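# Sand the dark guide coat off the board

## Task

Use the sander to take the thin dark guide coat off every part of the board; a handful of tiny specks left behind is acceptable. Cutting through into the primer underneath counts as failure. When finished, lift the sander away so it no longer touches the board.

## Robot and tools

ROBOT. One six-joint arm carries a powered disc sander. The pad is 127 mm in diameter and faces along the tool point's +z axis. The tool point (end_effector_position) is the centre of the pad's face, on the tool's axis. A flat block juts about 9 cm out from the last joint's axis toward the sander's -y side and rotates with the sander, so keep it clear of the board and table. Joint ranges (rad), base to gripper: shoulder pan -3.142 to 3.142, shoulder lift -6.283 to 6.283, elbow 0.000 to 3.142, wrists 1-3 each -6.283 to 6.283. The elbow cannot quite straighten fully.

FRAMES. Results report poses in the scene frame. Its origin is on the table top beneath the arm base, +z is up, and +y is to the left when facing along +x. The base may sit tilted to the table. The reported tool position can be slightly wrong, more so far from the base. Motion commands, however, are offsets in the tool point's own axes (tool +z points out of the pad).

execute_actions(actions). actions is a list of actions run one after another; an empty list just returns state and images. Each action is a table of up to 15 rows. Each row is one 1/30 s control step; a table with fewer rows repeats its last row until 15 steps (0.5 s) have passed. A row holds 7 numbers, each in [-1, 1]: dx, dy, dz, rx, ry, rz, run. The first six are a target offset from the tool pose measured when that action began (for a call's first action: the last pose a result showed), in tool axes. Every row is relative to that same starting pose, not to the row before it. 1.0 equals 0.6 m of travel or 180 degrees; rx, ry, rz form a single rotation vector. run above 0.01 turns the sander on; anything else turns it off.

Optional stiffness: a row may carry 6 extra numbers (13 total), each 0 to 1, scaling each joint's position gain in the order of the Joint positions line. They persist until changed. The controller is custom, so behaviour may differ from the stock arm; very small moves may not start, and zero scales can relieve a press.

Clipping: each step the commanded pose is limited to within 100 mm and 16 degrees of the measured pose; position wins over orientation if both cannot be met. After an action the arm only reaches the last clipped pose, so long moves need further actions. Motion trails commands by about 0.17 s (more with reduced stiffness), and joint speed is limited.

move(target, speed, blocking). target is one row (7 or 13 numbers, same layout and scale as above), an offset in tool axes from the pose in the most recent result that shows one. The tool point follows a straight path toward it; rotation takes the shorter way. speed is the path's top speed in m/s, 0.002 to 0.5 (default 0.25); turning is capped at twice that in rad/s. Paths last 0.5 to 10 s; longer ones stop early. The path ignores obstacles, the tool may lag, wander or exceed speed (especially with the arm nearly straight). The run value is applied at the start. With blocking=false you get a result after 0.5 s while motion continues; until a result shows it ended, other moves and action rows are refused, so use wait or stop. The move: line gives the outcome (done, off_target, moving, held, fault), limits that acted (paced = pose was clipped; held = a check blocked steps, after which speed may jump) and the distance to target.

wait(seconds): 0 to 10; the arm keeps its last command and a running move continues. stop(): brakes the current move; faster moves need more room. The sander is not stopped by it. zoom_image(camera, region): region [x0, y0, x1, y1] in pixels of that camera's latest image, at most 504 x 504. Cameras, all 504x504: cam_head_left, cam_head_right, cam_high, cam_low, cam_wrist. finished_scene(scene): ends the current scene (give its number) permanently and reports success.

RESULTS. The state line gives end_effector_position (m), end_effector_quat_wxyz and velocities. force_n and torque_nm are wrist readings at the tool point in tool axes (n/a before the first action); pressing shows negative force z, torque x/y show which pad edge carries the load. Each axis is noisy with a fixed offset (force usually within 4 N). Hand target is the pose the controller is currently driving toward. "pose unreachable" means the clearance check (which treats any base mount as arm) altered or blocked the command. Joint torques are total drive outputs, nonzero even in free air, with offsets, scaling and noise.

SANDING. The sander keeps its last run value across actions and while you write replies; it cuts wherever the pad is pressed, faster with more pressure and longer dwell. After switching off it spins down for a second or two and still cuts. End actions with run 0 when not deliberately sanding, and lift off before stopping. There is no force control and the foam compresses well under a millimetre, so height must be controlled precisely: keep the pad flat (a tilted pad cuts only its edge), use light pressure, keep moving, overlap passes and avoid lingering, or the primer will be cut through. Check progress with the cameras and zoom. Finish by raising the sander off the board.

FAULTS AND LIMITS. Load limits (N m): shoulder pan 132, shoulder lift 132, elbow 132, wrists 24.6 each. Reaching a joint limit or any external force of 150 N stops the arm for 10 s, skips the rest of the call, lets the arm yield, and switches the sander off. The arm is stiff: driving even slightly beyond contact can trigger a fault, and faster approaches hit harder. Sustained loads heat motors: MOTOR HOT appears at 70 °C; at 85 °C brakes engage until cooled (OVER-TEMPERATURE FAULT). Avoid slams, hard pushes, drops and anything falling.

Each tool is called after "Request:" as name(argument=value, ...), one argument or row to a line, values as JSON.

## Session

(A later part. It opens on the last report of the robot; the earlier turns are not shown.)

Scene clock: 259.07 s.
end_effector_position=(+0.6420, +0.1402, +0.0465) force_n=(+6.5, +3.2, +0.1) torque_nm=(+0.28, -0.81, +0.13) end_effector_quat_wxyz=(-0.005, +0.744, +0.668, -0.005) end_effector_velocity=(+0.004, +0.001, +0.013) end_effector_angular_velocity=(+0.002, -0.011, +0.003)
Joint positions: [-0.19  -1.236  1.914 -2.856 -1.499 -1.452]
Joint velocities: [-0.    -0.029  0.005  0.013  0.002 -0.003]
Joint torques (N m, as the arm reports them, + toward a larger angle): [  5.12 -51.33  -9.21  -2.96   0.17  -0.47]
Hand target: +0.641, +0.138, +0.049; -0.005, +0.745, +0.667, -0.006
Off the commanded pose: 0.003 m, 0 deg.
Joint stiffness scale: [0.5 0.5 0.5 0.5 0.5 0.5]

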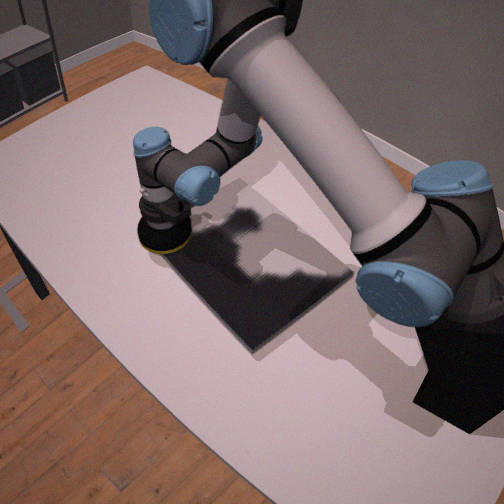

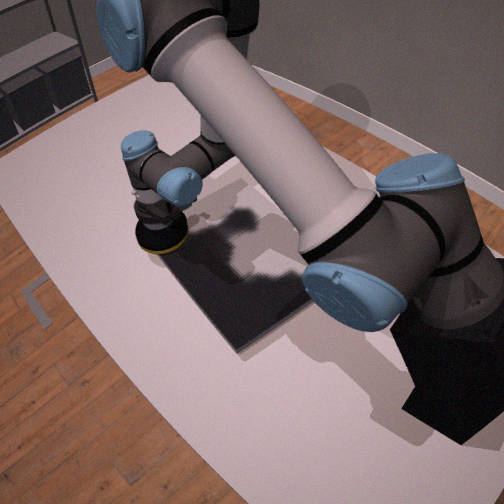

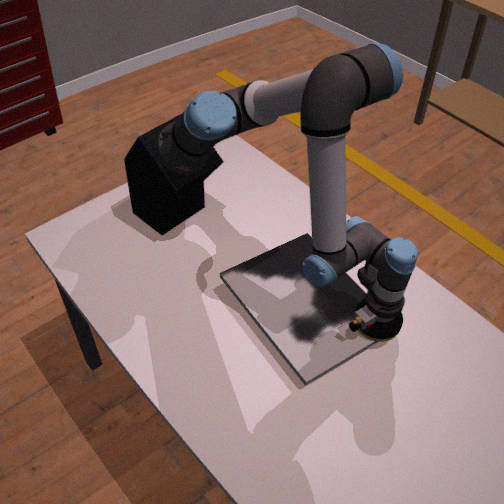

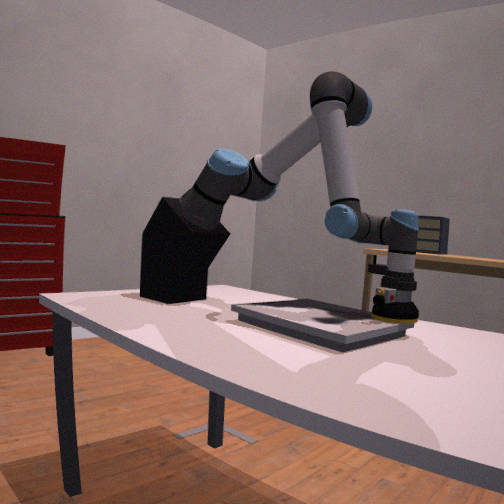

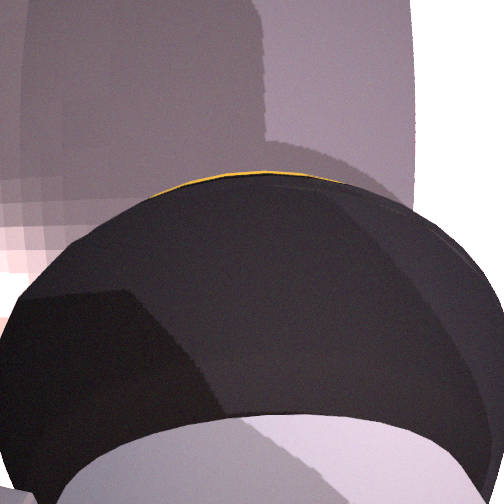

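Request:
execute_actions(
  actions=[
    [[0.004,0,0,-0.0007,-0.001,0,1],[0.008,0,0.0005,-0.0014,-0.002,0,1],[0.012,0,0.001,-0.002,-0.003,0,1],[0.016,0,0.0017,-0.0026,-0.0041,0,1],[0.019,0,0.0025,-0.0026,-0.0041,0,1],[0.019,0,0.0033,-0.0026,-0.0041,0,1]],
    [[0,0,0.002,0,0,0,1],[0,0,0.004,0,0,0,1],[0,0,0.006,0,0,0,1],[-0.001,-0.003,0.009,0.0015,0,0,1],[-0.0024,-0.0086,0.014,0.0043,-0.0007,0.0005,1],[-0.0039,-0.0142,0.02,0.0071,-0.0011,0.0008,1],[-0.0054,-0.0197,0.026,0.0099,-0.0015,0.0011,1],[-0.007,-0.0253,0.032,0.0126,-0.0019,0.0014,1],[-0.0085,-0.0308,0.038,0.0154,-0.0024,0.0017,1],[-0.01,-0.037,0.044,0.0185,-0.0028,0.002,1],[-0.0112,-0.0405,0.048,0.0203,-0.0031,0.0022,1]],
    [[-0.015,-0.052,0.055,0.0255,-0.0043,0.0026,1],[-0.018,-0.0616,0.0655,0.0305,-0.0051,0.003,1]],
  ],
)

Request:
execute_actions(
  actions=[
    [[-0.0134,-0.0662,0.0588,0.0278,-0.0048,0.0023,1],[-0.0134,-0.0705,0.0588,0.0278,-0.0048,0.0023,1],[-0.0134,-0.0748,0.0588,0.0278,-0.0048,0.0023,1],[-0.0134,-0.0791,0.0588,0.0278,-0.0048,0.0023,1],[-0.0134,-0.0834,0.0588,0.0278,-0.0048,0.0023,1],[-0.0134,-0.0877,0.0588,0.0278,-0.0048,0.0023,1],[-0.0134,-0.092,0.0588,0.0278,-0.0048,0.0023,1],[-0.0134,-0.0963,0.0588,0.0278,-0.0048,0.0023,1],[-0.0134,-0.1006,0.0588,0.0278,-0.0048,0.0023,1],[-0.0134,-0.1049,0.0588,0.0278,-0.0048,0.0023,1],[-0.0134,-0.1092,0.0588,0.0278,-0.0048,0.0023,1],[-0.0134,-0.1135,0.0588,0.0278,-0.0048,0.0023,1],[-0.0134,-0.1178,0.0588,0.0278,-0.0048,0.0023,1],[-0.0134,-0.1221,0.0588,0.0278,-0.0048,0.0023,1],[-0.0134,-0.1264,0.0588,0.0278,-0.0048,0.0023,1]],
    [[-0.013,-0.0776,0.0531,0.0262,-0.0049,0.0021,1],[-0.013,-0.0806,0.0531,0.0262,-0.0049,0.0021,1],[-0.013,-0.0836,0.0531,0.0262,-0.0049,0.0021,1],[-0.013,-0.0866,0.0531,0.0262,-0.0049,0.0021,1],[-0.013,-0.0896,0.0531,0.0262,-0.0049,0.0021,1],[-0.013,-0.0926,0.0531,0.0262,-0.0049,0.0021,1],[-0.013,-0.0956,0.0531,0.0262,-0.0049,0.0021,1],[-0.013,-0.0986,0.0531,0.0262,-0.0049,0.0021,1],[-0.013,-0.1016,0.0531,0.0262,-0.0049,0.0021,1],[-0.013,-0.1046,0.0531,0.0262,-0.0049,0.0021,1],[-0.013,-0.1076,0.0531,0.0262,-0.0049,0.0021,1],[-0.013,-0.1106,0.0531,0.0262,-0.0049,0.0021,1],[-0.013,-0.1136,0.0531,0.0262,-0.0049,0.0021,1],[-0.013,-0.1166,0.0531,0.0262,-0.0049,0.0021,1],[-0.013,-0.1196,0.0531,0.0262,-0.0049,0.0021,1]],
    [[-0.0127,-0.0736,0.047,0.0246,-0.0049,0.002,1],[-0.0127,-0.0766,0.047,0.0246,-0.0049,0.002,1],[-0.0127,-0.0796,0.047,0.0246,-0.0049,0.002,1],[-0.0127,-0.0826,0.047,0.0246,-0.0049,0.002,1],[-0.0127,-0.0856,0.047,0.0246,-0.0049,0.002,1],[-0.0127,-0.0886,0.047,0.0246,-0.0049,0.002,1],[-0.0127,-0.0916,0.047,0.0246,-0.0049,0.002,1],[-0.0127,-0.0946,0.047,0.0246,-0.0049,0.002,1],[-0.0127,-0.0976,0.047,0.0246,-0.0049,0.002,1],[-0.0127,-0.1006,0.047,0.0246,-0.0049,0.002,1],[-0.0127,-0.1036,0.047,0.0246,-0.0049,0.002,1],[-0.0127,-0.1066,0.047,0.0246,-0.0049,0.002,1],[-0.0127,-0.1096,0.047,0.0246,-0.0049,0.002,1],[-0.0127,-0.1126,0.047,0.0246,-0.0049,0.002,1],[-0.0127,-0.1156,0.047,0.0246,-0.0049,0.002,1]],
    [[-0.0122,-0.0695,0.0417,0.0228,-0.0049,0.0019,1],[-0.0122,-0.0725,0.0417,0.0228,-0.0049,0.0019,1],[-0.0122,-0.0755,0.0417,0.0228,-0.0049,0.0019,1],[-0.0122,-0.0785,0.0417,0.0228,-0.0049,0.0019,1],[-0.0122,-0.0815,0.0417,0.0228,-0.0049,0.0019,1],[-0.0122,-0.0845,0.0417,0.0228,-0.0049,0.0019,1],[-0.0122,-0.0875,0.0417,0.0228,-0.0049,0.0019,1],[-0.0122,-0.0905,0.0417,0.0228,-0.0049,0.0019,1],[-0.0122,-0.0935,0.0417,0.0228,-0.0049,0.0019,1],[-0.0122,-0.0965,0.0417,0.0228,-0.0049,0.0019,1],[-0.0122,-0.0995,0.0417,0.0228,-0.0049,0.0019,1],[-0.0122,-0.1025,0.0417,0.0228,-0.0049,0.0019,1],[-0.0122,-0.1055,0.0417,0.0228,-0.0049,0.0019,1],[-0.0122,-0.1085,0.0417,0.0228,-0.0049,0.0019,1],[-0.0122,-0.1115,0.0417,0.0228,-0.0049,0.0019,1]],
  ],
)

Request:
execute_actions(
  actions=[
    [[-0.0132,-0.0718,0.0449,0.0245,-0.0054,0.002,1],[-0.0132,-0.0748,0.0449,0.0245,-0.0054,0.002,1],[-0.0132,-0.0778,0.0449,0.0245,-0.0054,0.002,1],[-0.0132,-0.0808,0.0449,0.0245,-0.0054,0.002,1],[-0.0132,-0.0838,0.0449,0.0245,-0.0054,0.002,1],[-0.0132,-0.0868,0.0449,0.0245,-0.0054,0.002,1],[-0.0132,-0.0898,0.0449,0.0245,-0.0054,0.002,1],[-0.0132,-0.0928,0.0449,0.0245,-0.0054,0.002,1],[-0.0132,-0.0958,0.0449,0.0245,-0.0054,0.002,1],[-0.0132,-0.0988,0.0449,0.0245,-0.0054,0.002,1],[-0.0132,-0.1018,0.0449,0.0245,-0.0054,0.002,1],[-0.0132,-0.1048,0.0449,0.0245,-0.0054,0.002,1],[-0.0132,-0.1078,0.0449,0.0245,-0.0054,0.002,1],[-0.0132,-0.1108,0.0449,0.0245,-0.0054,0.002,1],[-0.0132,-0.1138,0.0449,0.0245,-0.0054,0.002,1]],
    [[-0.0126,-0.0671,0.0397,0.0227,-0.0055,0.0019,1],[-0.0126,-0.0701,0.0397,0.0227,-0.0055,0.0019,1],[-0.0126,-0.0731,0.0397,0.0227,-0.0055,0.0019,1],[-0.0126,-0.0761,0.0397,0.0227,-0.0055,0.0019,1],[-0.0126,-0.0791,0.0397,0.0227,-0.0055,0.0019,1],[-0.0126,-0.0821,0.0397,0.0227,-0.0055,0.0019,1],[-0.0126,-0.0851,0.0397,0.0227,-0.0055,0.0019,1],[-0.0126,-0.0881,0.0397,0.0227,-0.0055,0.0019,1],[-0.0126,-0.0911,0.0397,0.0227,-0.0055,0.0019,1],[-0.0126,-0.0941,0.0397,0.0227,-0.0055,0.0019,1],[-0.0126,-0.0971,0.0397,0.0227,-0.0055,0.0019,1],[-0.0126,-0.1001,0.0397,0.0227,-0.0055,0.0019,1],[-0.0126,-0.1031,0.0397,0.0227,-0.0055,0.0019,1],[-0.0126,-0.1061,0.0397,0.0227,-0.0055,0.0019,1],[-0.0126,-0.1091,0.0397,0.0227,-0.0055,0.0019,1]],
    [[-0.0121,-0.0623,0.035,0.0208,-0.0055,0.0018,1],[-0.0121,-0.0653,0.035,0.0208,-0.0055,0.0018,1],[-0.0121,-0.0683,0.035,0.0208,-0.0055,0.0018,1],[-0.0121,-0.0713,0.035,0.0208,-0.0055,0.0018,1],[-0.0121,-0.0743,0.035,0.0208,-0.0055,0.0018,1],[-0.0121,-0.0773,0.035,0.0208,-0.0055,0.0018,1],[-0.0121,-0.0803,0.035,0.0208,-0.0055,0.0018,1],[-0.0121,-0.0833,0.035,0.0208,-0.0055,0.0018,1],[-0.0121,-0.0863,0.035,0.0208,-0.0055,0.0018,1],[-0.0121,-0.0893,0.035,0.0208,-0.0055,0.0018,1],[-0.0121,-0.0923,0.035,0.0208,-0.0055,0.0018,1],[-0.0121,-0.0953,0.035,0.0208,-0.0055,0.0018,1],[-0.0121,-0.0983,0.035,0.0208,-0.0055,0.0018,1],[-0.0121,-0.1013,0.035,0.0208,-0.0055,0.0018,1],[-0.0121,-0.1043,0.035,0.0208,-0.0055,0.0018,1]],
    [[-0.0113,-0.0572,0.0307,0.0188,-0.0054,0.0017,1],[-0.0113,-0.0602,0.0307,0.0188,-0.0054,0.0017,1],[-0.0113,-0.0632,0.0307,0.0188,-0.0054,0.0017,1],[-0.0113,-0.0662,0.0307,0.0188,-0.0054,0.0017,1],[-0.0113,-0.0692,0.0307,0.0188,-0.0054,0.0017,1],[-0.0113,-0.0722,0.0307,0.0188,-0.0054,0.0017,1],[-0.0113,-0.0752,0.0307,0.0188,-0.0054,0.0017,1],[-0.0113,-0.0782,0.0307,0.0188,-0.0054,0.0017,1],[-0.0113,-0.0812,0.0307,0.0188,-0.0054,0.0017,1],[-0.0113,-0.0842,0.0307,0.0188,-0.0054,0.0017,1],[-0.0113,-0.0872,0.0307,0.0188,-0.0054,0.0017,1],[-0.0113,-0.0902,0.0307,0.0188,-0.0054,0.0017,1],[-0.0113,-0.0932,0.0307,0.0188,-0.0054,0.0017,1],[-0.0113,-0.0962,0.0307,0.0188,-0.0054,0.0017,1],[-0.0113,-0.0992,0.0307,0.0188,-0.0054,0.0017,1]],
  ],
)

Request:
execute_actions(
  actions=[
    [[-0.0107,-0.052,0.0267,0.0168,-0.0052,0.0016,1],[-0.0107,-0.055,0.0267,0.0168,-0.0052,0.0016,1],[-0.0107,-0.058,0.0267,0.0168,-0.0052,0.0016,1],[-0.0107,-0.061,0.0267,0.0168,-0.0052,0.0016,1],[-0.0107,-0.064,0.0267,0.0168,-0.0052,0.0016,1],[-0.0107,-0.067,0.0267,0.0168,-0.0052,0.0016,1],[-0.0107,-0.07,0.0267,0.0168,-0.0052,0.0016,1],[-0.0107,-0.073,0.0267,0.0168,-0.0052,0.0016,1],[-0.0107,-0.076,0.0267,0.0168,-0.0052,0.0016,1],[-0.0107,-0.079,0.0267,0.0168,-0.0052,0.0016,1],[-0.0107,-0.082,0.0267,0.0168,-0.0052,0.0016,1],[-0.0107,-0.085,0.0267,0.0168,-0.0052,0.0016,1],[-0.0107,-0.088,0.0267,0.0168,-0.0052,0.0016,1],[-0.0107,-0.091,0.0267,0.0168,-0.0052,0.0016,1],[-0.0107,-0.094,0.0267,0.0168,-0.0052,0.0016,1]],
    [[-0.0099,-0.0468,0.0235,0.0148,-0.0051,0.0015,1],[-0.0099,-0.0498,0.0235,0.0148,-0.0051,0.0015,1],[-0.0099,-0.0528,0.0235,0.0148,-0.0051,0.0015,1],[-0.0099,-0.0558,0.0235,0.0148,-0.0051,0.0015,1],[-0.0099,-0.0588,0.0235,0.0148,-0.0051,0.0015,1],[-0.0099,-0.0618,0.0235,0.0148,-0.0051,0.0015,1],[-0.0099,-0.0648,0.0235,0.0148,-0.0051,0.0015,1],[-0.0099,-0.0678,0.0235,0.0148,-0.0051,0.0015,1],[-0.0099,-0.0708,0.0235,0.0148,-0.0051,0.0015,1],[-0.0099,-0.0738,0.0235,0.0148,-0.0051,0.0015,1],[-0.0099,-0.0768,0.0235,0.0148,-0.0051,0.0015,1],[-0.0099,-0.0798,0.0235,0.0148,-0.0051,0.0015,1],[-0.0099,-0.0828,0.0235,0.0148,-0.0051,0.0015,1],[-0.0099,-0.0858,0.0235,0.0148,-0.0051,0.0015,1],[-0.0099,-0.0888,0.0235,0.0148,-0.0051,0.0015,1]],
    [[-0.009,-0.0416,0.0208,0.0126,-0.0049,0.0015,1],[-0.009,-0.0446,0.0208,0.0126,-0.0049,0.0015,1],[-0.009,-0.0476,0.0208,0.0126,-0.0049,0.0015,1],[-0.009,-0.0506,0.0208,0.0126,-0.0049,0.0015,1],[-0.009,-0.0536,0.0208,0.0126,-0.0049,0.0015,1],[-0.009,-0.0566,0.0208,0.0126,-0.0049,0.0015,1],[-0.009,-0.0596,0.0208,0.0126,-0.0049,0.0015,1],[-0.009,-0.0626,0.0208,0.0126,-0.0049,0.0015,1],[-0.009,-0.0656,0.0208,0.0126,-0.0049,0.0015,1],[-0.009,-0.0686,0.0208,0.0126,-0.0049,0.0015,1],[-0.009,-0.0716,0.0208,0.0126,-0.0049,0.0015,1],[-0.009,-0.0746,0.0208,0.0126,-0.0049,0.0015,1],[-0.009,-0.0776,0.0208,0.0126,-0.0049,0.0015,1],[-0.009,-0.0806,0.0208,0.0126,-0.0049,0.0015,1],[-0.009,-0.0836,0.0208,0.0126,-0.0049,0.0015,1]],
    [[-0.0081,-0.0366,0.0189,0.0105,-0.0047,0.0014,1],[-0.0081,-0.0396,0.0189,0.0105,-0.0047,0.0014,1],[-0.0081,-0.0426,0.0189,0.0105,-0.0047,0.0014,1],[-0.0081,-0.0456,0.0189,0.0105,-0.0047,0.0014,1],[-0.0081,-0.0486,0.0189,0.0105,-0.0047,0.0014,1],[-0.0081,-0.0516,0.0189,0.0105,-0.0047,0.0014,1],[-0.0081,-0.0546,0.0189,0.0105,-0.0047,0.0014,1],[-0.0081,-0.0576,0.0189,0.0105,-0.0047,0.0014,1],[-0.0081,-0.0606,0.0189,0.0105,-0.0047,0.0014,1],[-0.0081,-0.0636,0.0189,0.0105,-0.0047,0.0014,1],[-0.0081,-0.0666,0.0189,0.0105,-0.0047,0.0014,1],[-0.0081,-0.0696,0.0189,0.0105,-0.0047,0.0014,1],[-0.0081,-0.0726,0.0189,0.0105,-0.0047,0.0014,1],[-0.0081,-0.0756,0.0189,0.0105,-0.0047,0.0014,1],[-0.0081,-0.0786,0.0189,0.0105,-0.0047,0.0014,1]],
  ],
)

Request:
execute_actions(
  actions=[
    [[-0.0077,-0.0325,0.0177,0.0086,-0.0045,0.0014,1],[-0.0077,-0.0355,0.0177,0.0086,-0.0045,0.0014,1],[-0.0077,-0.0385,0.0177,0.0086,-0.0045,0.0014,1]],
  ],
)

Request:
execute_actions(
  actions=[
    [[-0.006,-0.0045,0.0145,0.0062,-0.0031,0.0016,0],[-0.004,-0.003,0.0096,0.0041,-0.002,0.001,0],[-0.002,-0.0015,0.0048,0.002,-0.001,0.0005,0],[0,0,0,0,0,0,0],[0,0,-0.004,0,0,0,0],[0,0,-0.008,0,0,0,0],[0,0,-0.011,0,0,0,0]],
  ],
)

Scene clock: 276.00 s.
end_effector_position=(+0.6394, +0.1503, +0.0422) force_n=(+1.3, +2.8, -40.7) torque_nm=(-0.25, -0.41, -0.18) end_effector_quat_wxyz=(-0.000, +0.744, +0.668, -0.009) end_effector_velocity=(+0.000, -0.000, -0.000) end_effector_angular_velocity=(-0.000, -0.001, -0.000)
Joint positions: [-0.165 -1.223  1.908 -2.865 -1.524 -1.432]
Joint velocities: [-0.     0.     0.    -0.001 -0.     0.   ]
Joint torques (N m, as the arm reports them, + toward a larger angle): [  4.37 -24.    -1.02   1.19  -0.12   0.08]
Hand target: +0.600, +0.143, +0.007; -0.030, +0.746, +0.663, -0.046
Off the commanded pose: 0.054 m, 6 deg.
Joint stiffness scale: [0.5 0.5 0.5 0.5 0.5 0.5]

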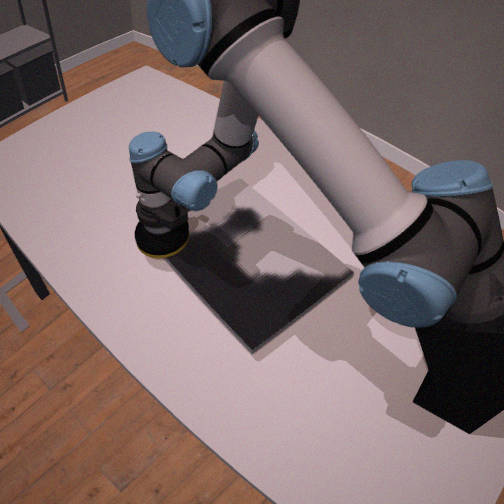

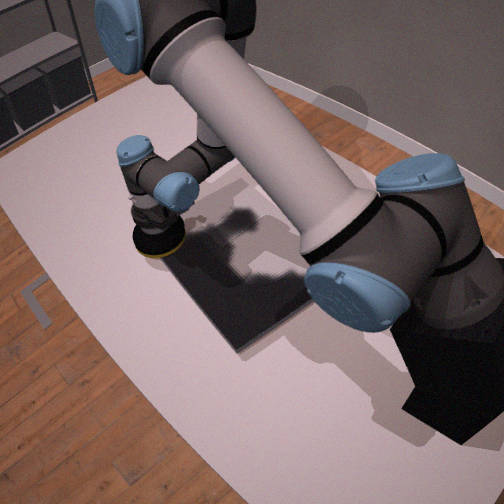

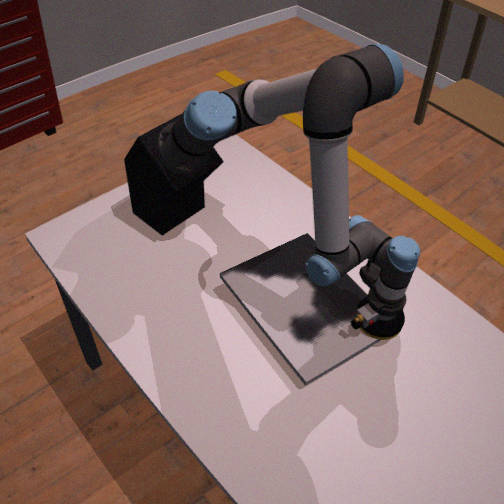

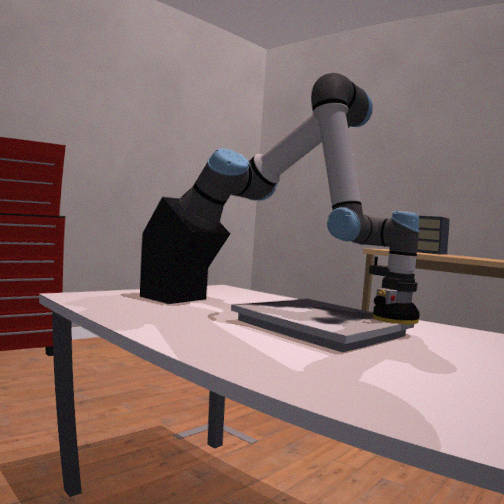

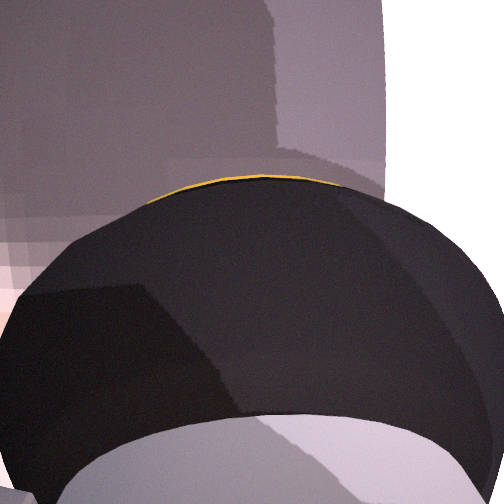

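Scene clock: 278.00 s.
end_effector_position=(+0.5344, +0.1630, +0.0422) force_n=(+2.8, +3.2, -43.0) torque_nm=(-0.37, -0.26, -0.25) end_effector_quat_wxyz=(+0.003, +0.744, +0.668, -0.006) end_effector_velocity=(-0.055, +0.007, +0.001) end_effector_angular_velocity=(+0.006, -0.003, -0.003)
Joint positions: [-0.129 -1.252  2.184 -3.122 -1.546 -1.403]
Joint velocities: [ 0.02  -0.     0.134 -0.138 -0.005  0.02 ]
Joint torques (N m, as the arm reports them, + toward a larger angle): [  7.03 -20.9    3.76   0.9   -0.69   0.55]
Hand target: +0.494, +0.159, +0.020; -0.019, +0.746, +0.665, -0.036
Off the commanded pose: 0.047 m, 4 deg.
Joint stiffness scale: [0.5 0.5 0.5 0.5 0.5 0.5]

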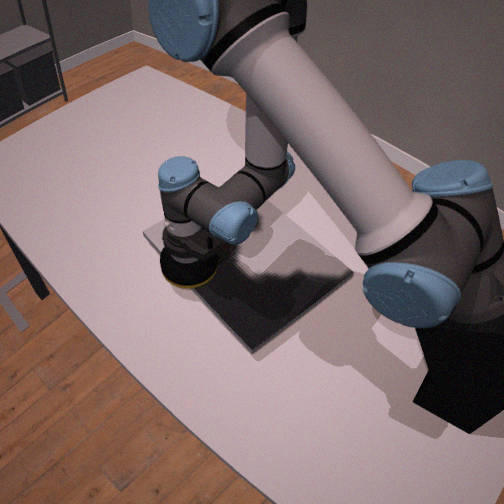

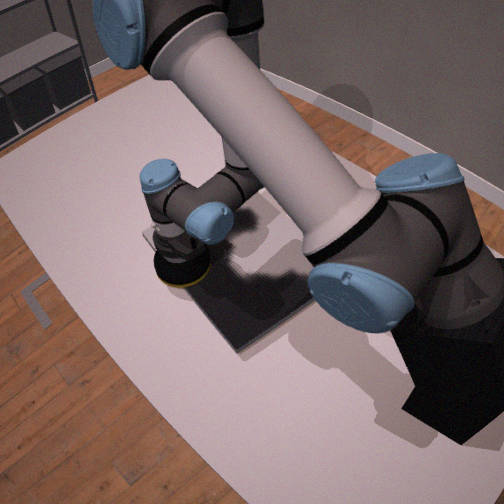

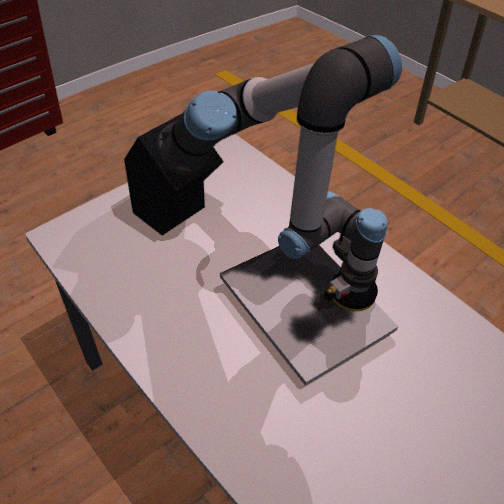

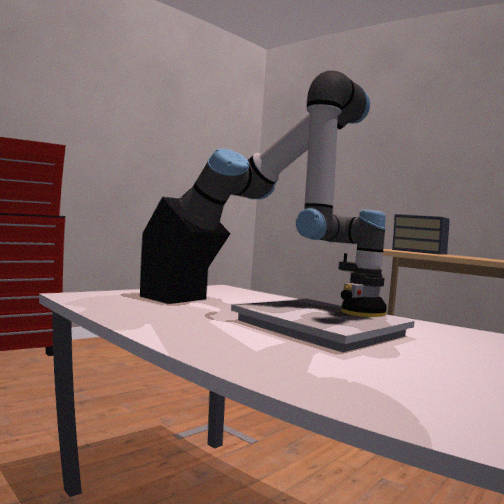

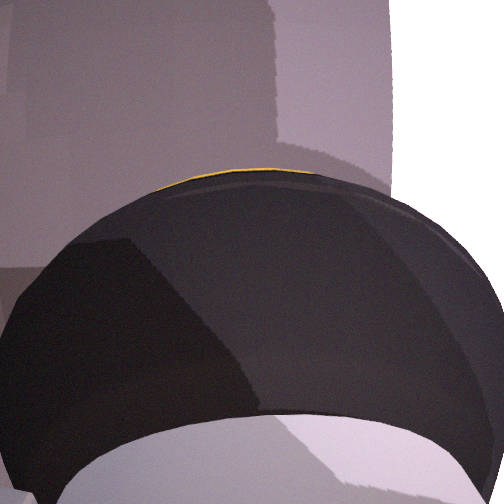

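Scene clock: 280.00 s.
end_effector_position=(+0.4212, +0.1770, +0.0420) force_n=(+5.8, -1.7, -50.0) torque_nm=(-0.61, -0.70, -0.12) end_effector_quat_wxyz=(+0.004, +0.743, +0.669, -0.004) end_effector_velocity=(-0.057, +0.008, -0.000) end_effector_angular_velocity=(+0.007, -0.001, +0.000)
Joint positions: [-0.071 -1.19   2.435 -3.439 -1.579 -1.358]
Joint velocities: [ 0.033  0.065  0.113 -0.18  -0.013  0.027]
Joint torques (N m, as the arm reports them, + toward a larger angle): [  7.99 -14.45   3.61   1.49  -0.56   0.78]
Hand target: +0.390, +0.173, +0.026; -0.012, +0.745, +0.666, -0.030
Off the commanded pose: 0.036 m, 4 deg.
Joint stiffness scale: [0.5 0.5 0.5 0.5 0.5 0.5]

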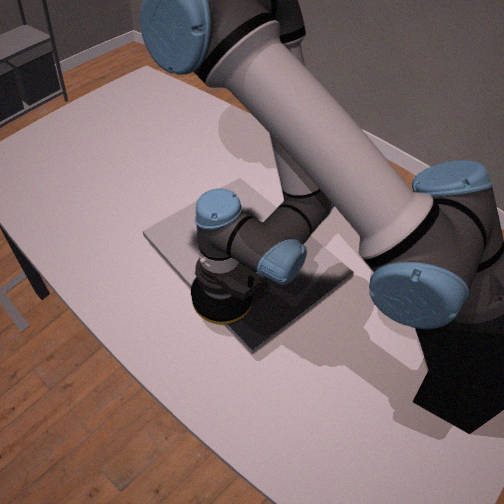

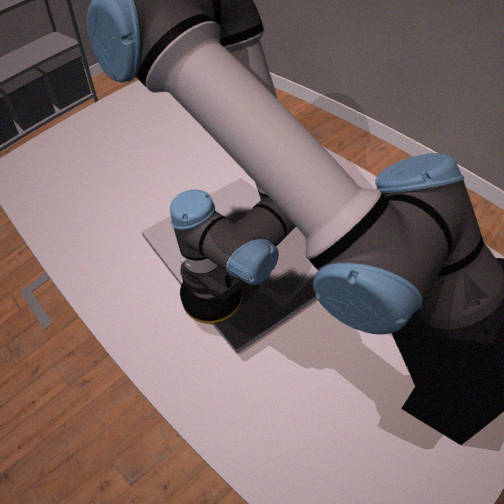

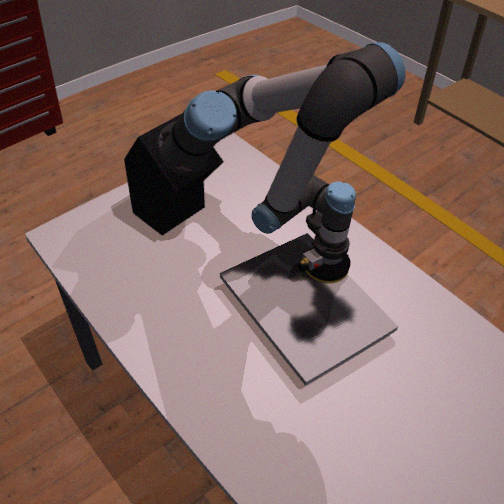

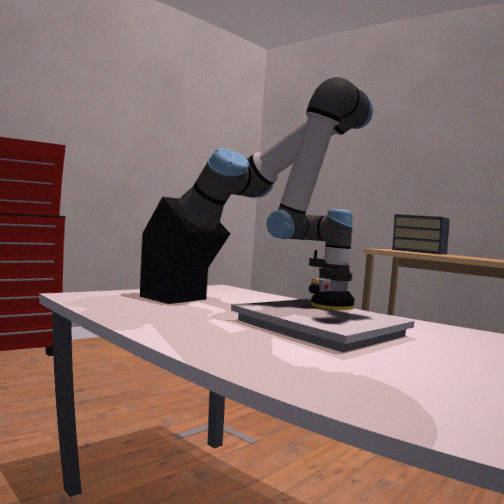

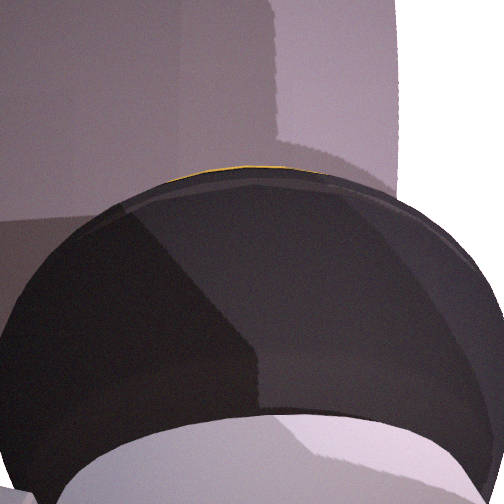

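Scene clock: 282.00 s.
end_effector_position=(+0.3007, +0.1884, +0.0421) force_n=(+4.8, +0.1, -35.0) torque_nm=(-1.46, -0.42, +0.10) end_effector_quat_wxyz=(-0.001, +0.742, +0.670, -0.011) end_effector_velocity=(-0.057, +0.005, -0.000) end_effector_angular_velocity=(+0.002, +0.006, -0.002)
Joint positions: [ 0.016 -0.957  2.637 -3.853 -1.629 -1.289]
Joint velocities: [ 0.052  0.17   0.075 -0.238 -0.027  0.045]
Joint torques (N m, as the arm reports them, + toward a larger angle): [  9.84 -19.13   8.     1.28  -0.66   0.48]
Hand target: +0.283, +0.186, +0.033; -0.008, +0.743, +0.668, -0.026
Off the commanded pose: 0.021 m, 2 deg.
Joint stiffness scale: [0.5 0.5 0.5 0.5 0.5 0.5]

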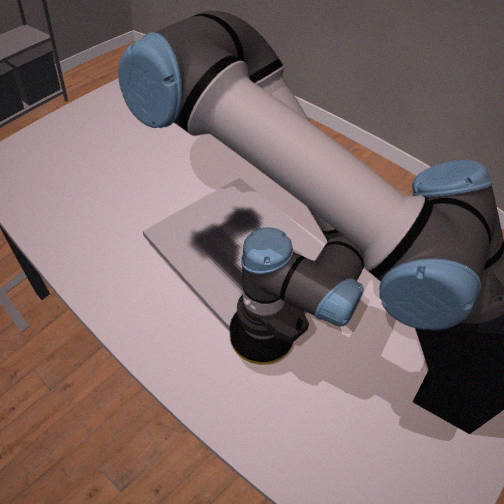

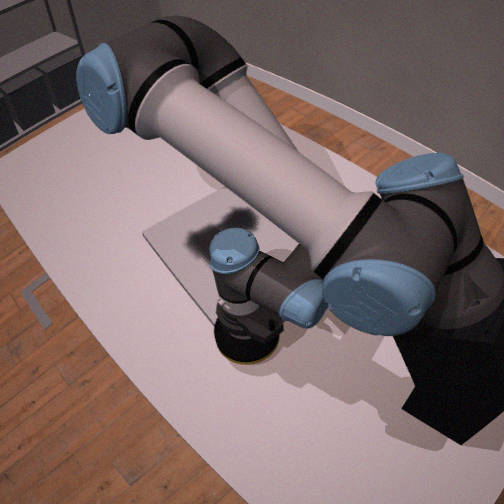

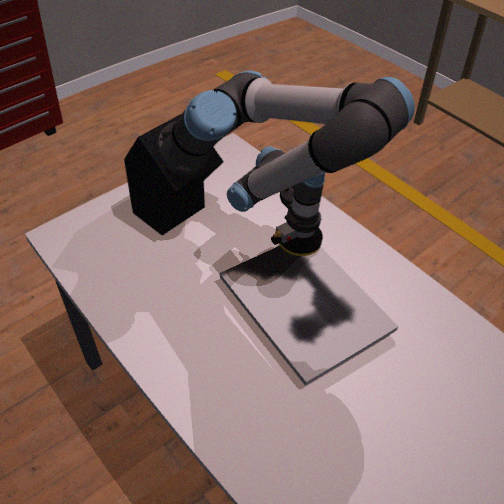

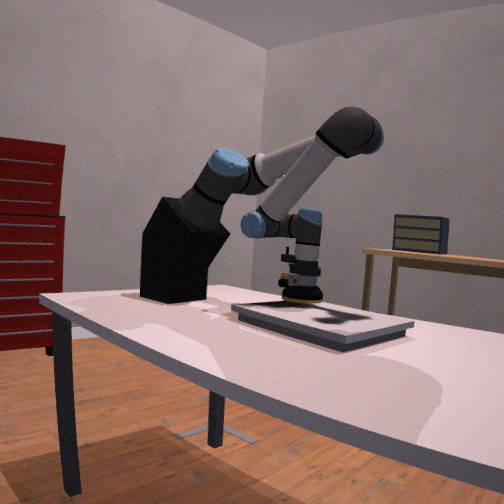

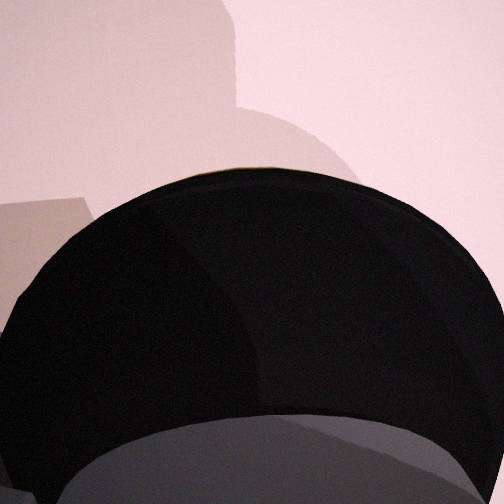

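Scene clock: 282.50 s.
end_effector_position=(+0.2835, +0.1890, +0.0420) force_n=(+5.0, +2.0, -35.3) torque_nm=(-1.34, -0.55, -0.07) end_effector_quat_wxyz=(-0.001, +0.742, +0.670, -0.012) end_effector_velocity=(+0.004, +0.000, +0.001) end_effector_angular_velocity=(+0.003, -0.023, -0.005)
Joint positions: [ 0.031 -0.902  2.659 -3.929 -1.639 -1.277]
Joint velocities: [ 0.     0.009  0.    -0.032 -0.002  0.004]
Joint torques (N m, as the arm reports them, + toward a larger angle): [  8.67 -19.28   8.44   1.38  -0.63   0.73]
Hand target: +0.277, +0.186, +0.032; -0.006, +0.743, +0.668, -0.026
Off the commanded pose: 0.012 m, 2 deg.
Joint stiffness scale: [0.5 0.5 0.5 0.5 0.5 0.5]

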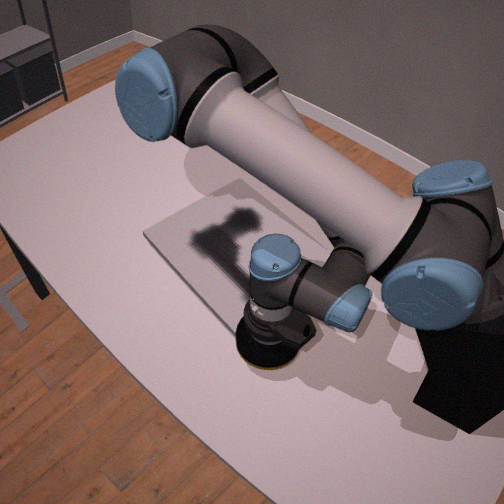

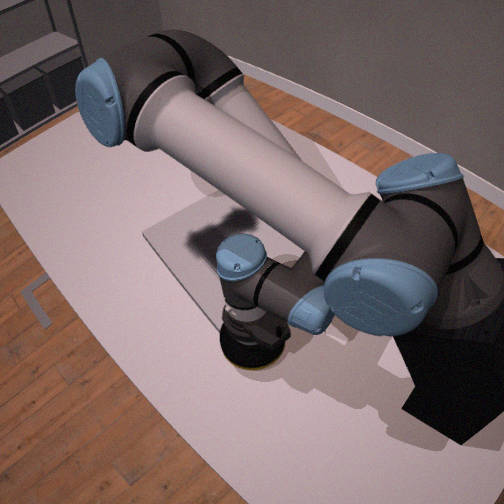

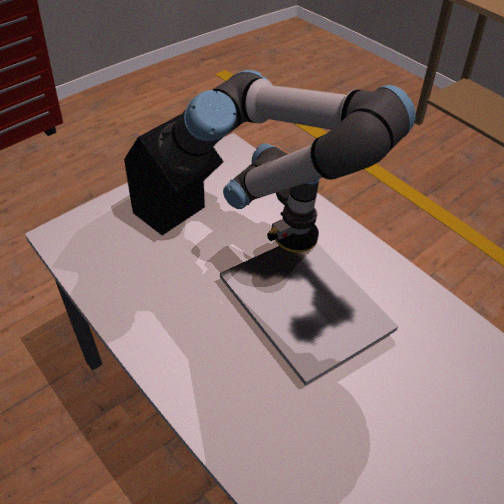

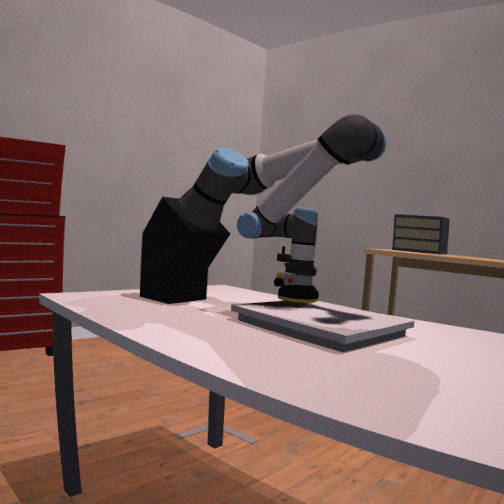

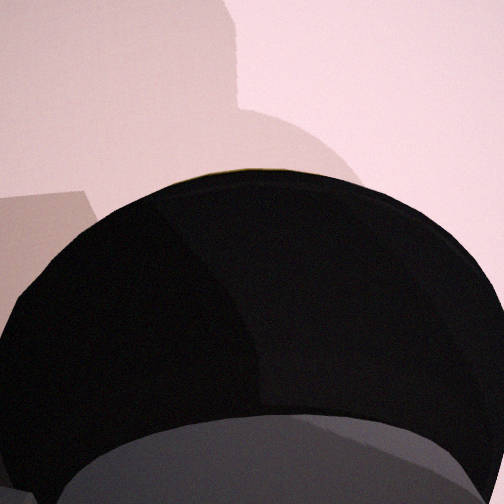

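Scene clock: 283.00 s.
end_effector_position=(+0.2857, +0.1892, +0.0462) force_n=(+7.7, +4.2, +3.2) torque_nm=(+0.26, -0.67, -0.12) end_effector_quat_wxyz=(+0.001, +0.742, +0.670, -0.010) end_effector_velocity=(+0.000, -0.000, +0.007) end_effector_angular_velocity=(-0.001, +0.004, -0.000)
Joint positions: [ 0.031 -0.919  2.665 -3.922 -1.639 -1.277]
Joint velocities: [-0.    -0.03   0.012  0.021 -0.001  0.   ]
Joint torques (N m, as the arm reports them, + toward a larger angle): [ 11.48 -33.11  14.44  -3.03  -0.44   0.34]
Hand target: +0.284, +0.189, +0.049; -0.001, +0.742, +0.670, -0.012
Off the commanded pose: 0.003 m, 0 deg.
Joint stiffness scale: [0.5 0.5 0.5 0.5 0.5 0.5]

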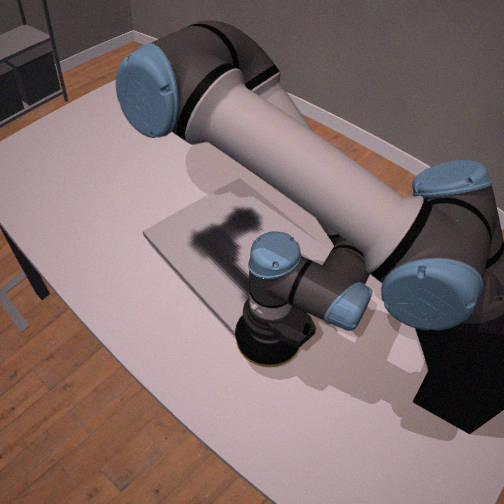

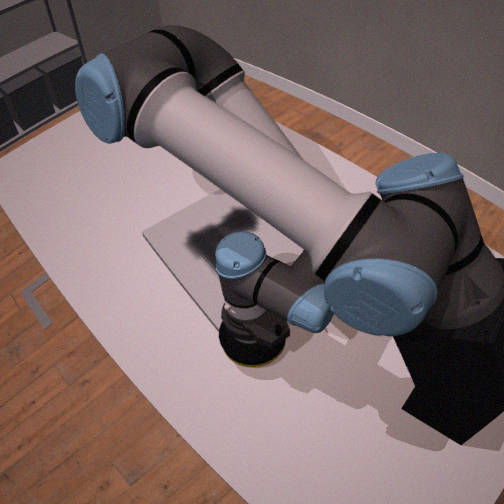

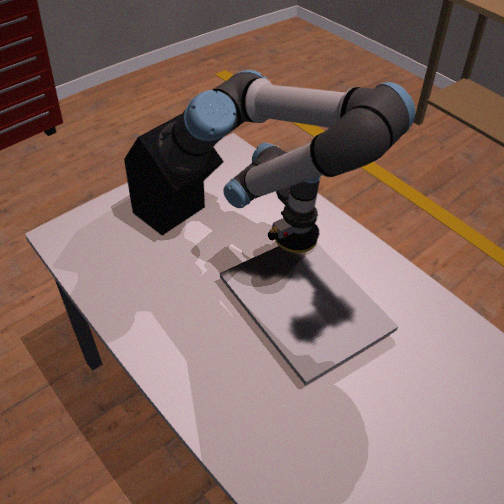

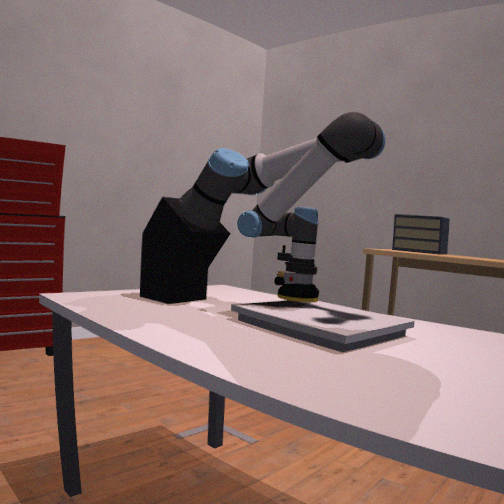

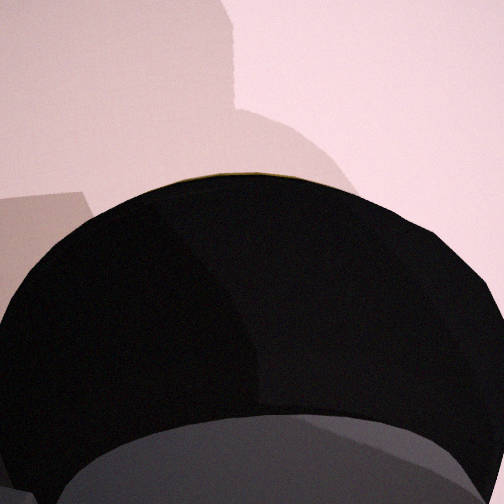

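Request:
zoom_image(
  camera="cam_high",
  region=[200, 220, 420, 400],
)

Request:
zoom_image(
  camera="cam_head_left",
  region=[120, 160, 380, 380],
)

Region (200, 220, 420, 400) of cam_high's 504x504 image, scaled by 2.291, with more detail than that image has; it fills the top 412 rows of this view, and the rest is white.

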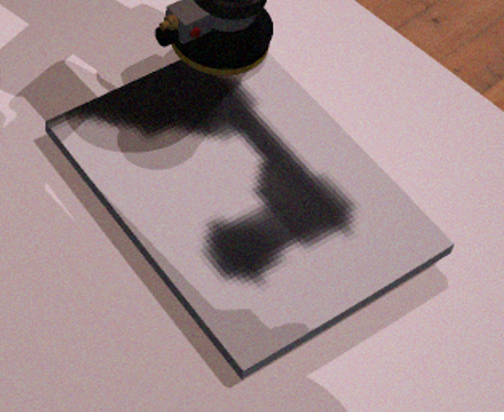

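Region (120, 160, 380, 380) of cam_head_left's 504x504 image, scaled by 1.938, with more detail than that image has; it fills the top 426 rows of this view, and the rest is white.

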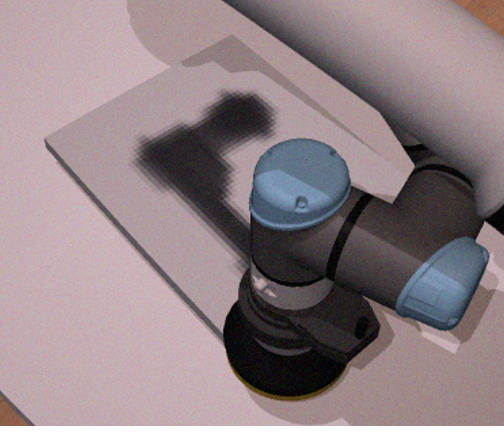

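Request:
execute_actions(
  actions=[],
)

Scene clock: 288.20 s.
end_effector_position=(+0.2853, +0.1891, +0.0466) force_n=(+2.7, -0.3, +1.2) torque_nm=(-0.20, -0.26, -0.22) end_effector_quat_wxyz=(+0.000, +0.742, +0.670, -0.011) end_effector_velocity=(+0.000, +0.000, -0.000) end_effector_angular_velocity=(+0.000, -0.000, -0.001)
Joint positions: [ 0.031 -0.921  2.666 -3.919 -1.639 -1.277]
Joint velocities: [-0.    -0.    -0.     0.     0.     0.001]
Joint torques (N m, as the arm reports them, + toward a larger angle): [ 10.72 -32.69  14.81  -2.85  -0.34   0.49]
Hand target: +0.284, +0.189, +0.049; -0.001, +0.742, +0.670, -0.012
Off the commanded pose: 0.003 m, 0 deg.
Joint stiffness scale: [0.5 0.5 0.5 0.5 0.5 0.5]

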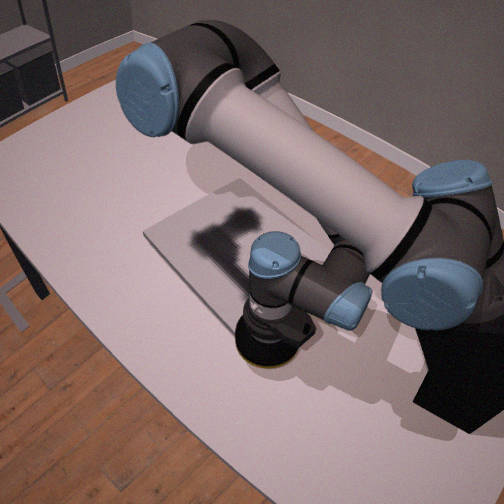

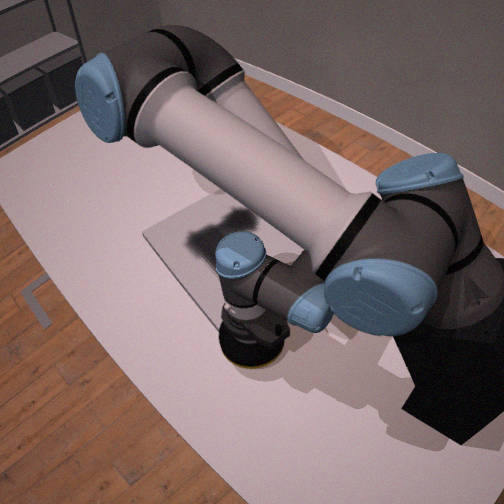

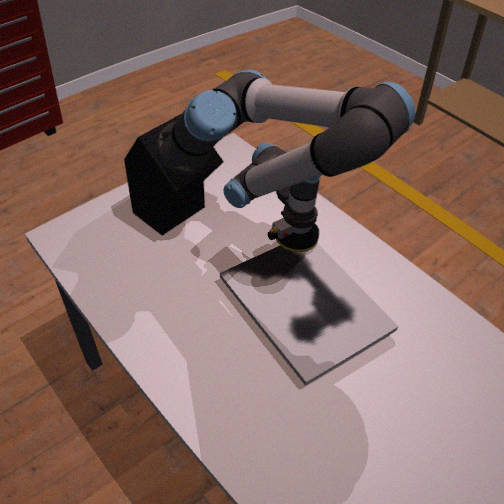

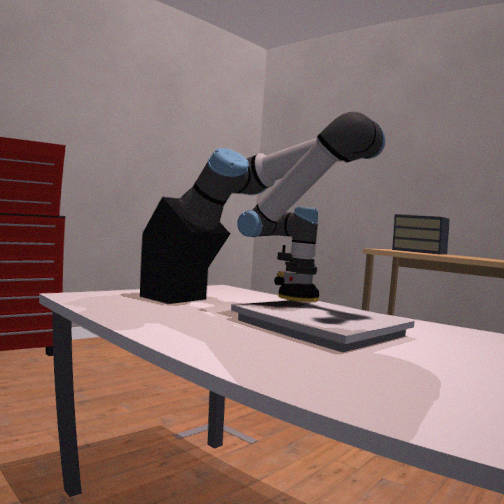

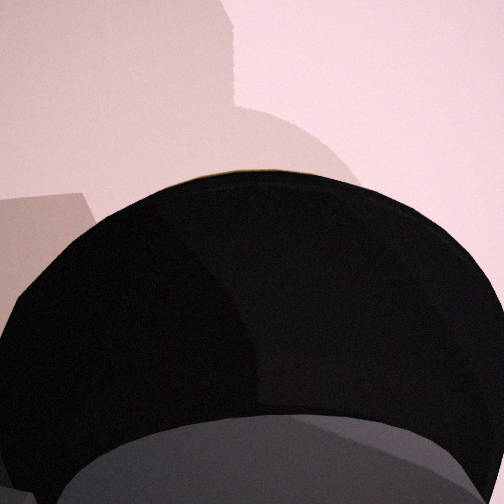

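Request:
zoom_image(
  camera="cam_high",
  region=[200, 220, 420, 400],
)

Request:
zoom_image(
  camera="cam_head_left",
  region=[120, 150, 380, 370],
)

Region (200, 220, 420, 400) of cam_high's 504x504 image, scaled by 2.291, with more detail than that image has; it fills the top 412 rows of this view, and the rest is white.

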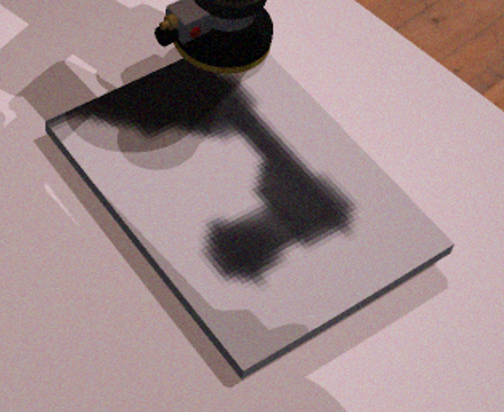

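Region (120, 150, 380, 370) of cam_head_left's 504x504 image, scaled by 1.938, with more detail than that image has; it fills the top 426 rows of this view, and the rest is white.

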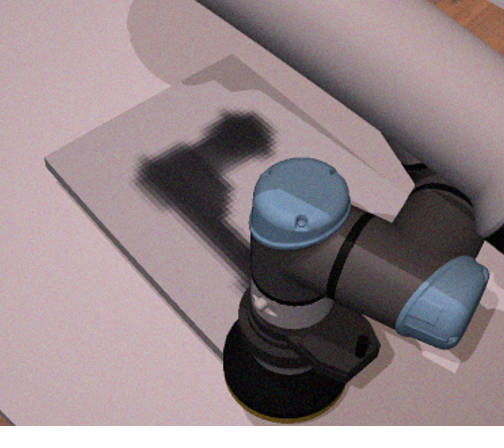

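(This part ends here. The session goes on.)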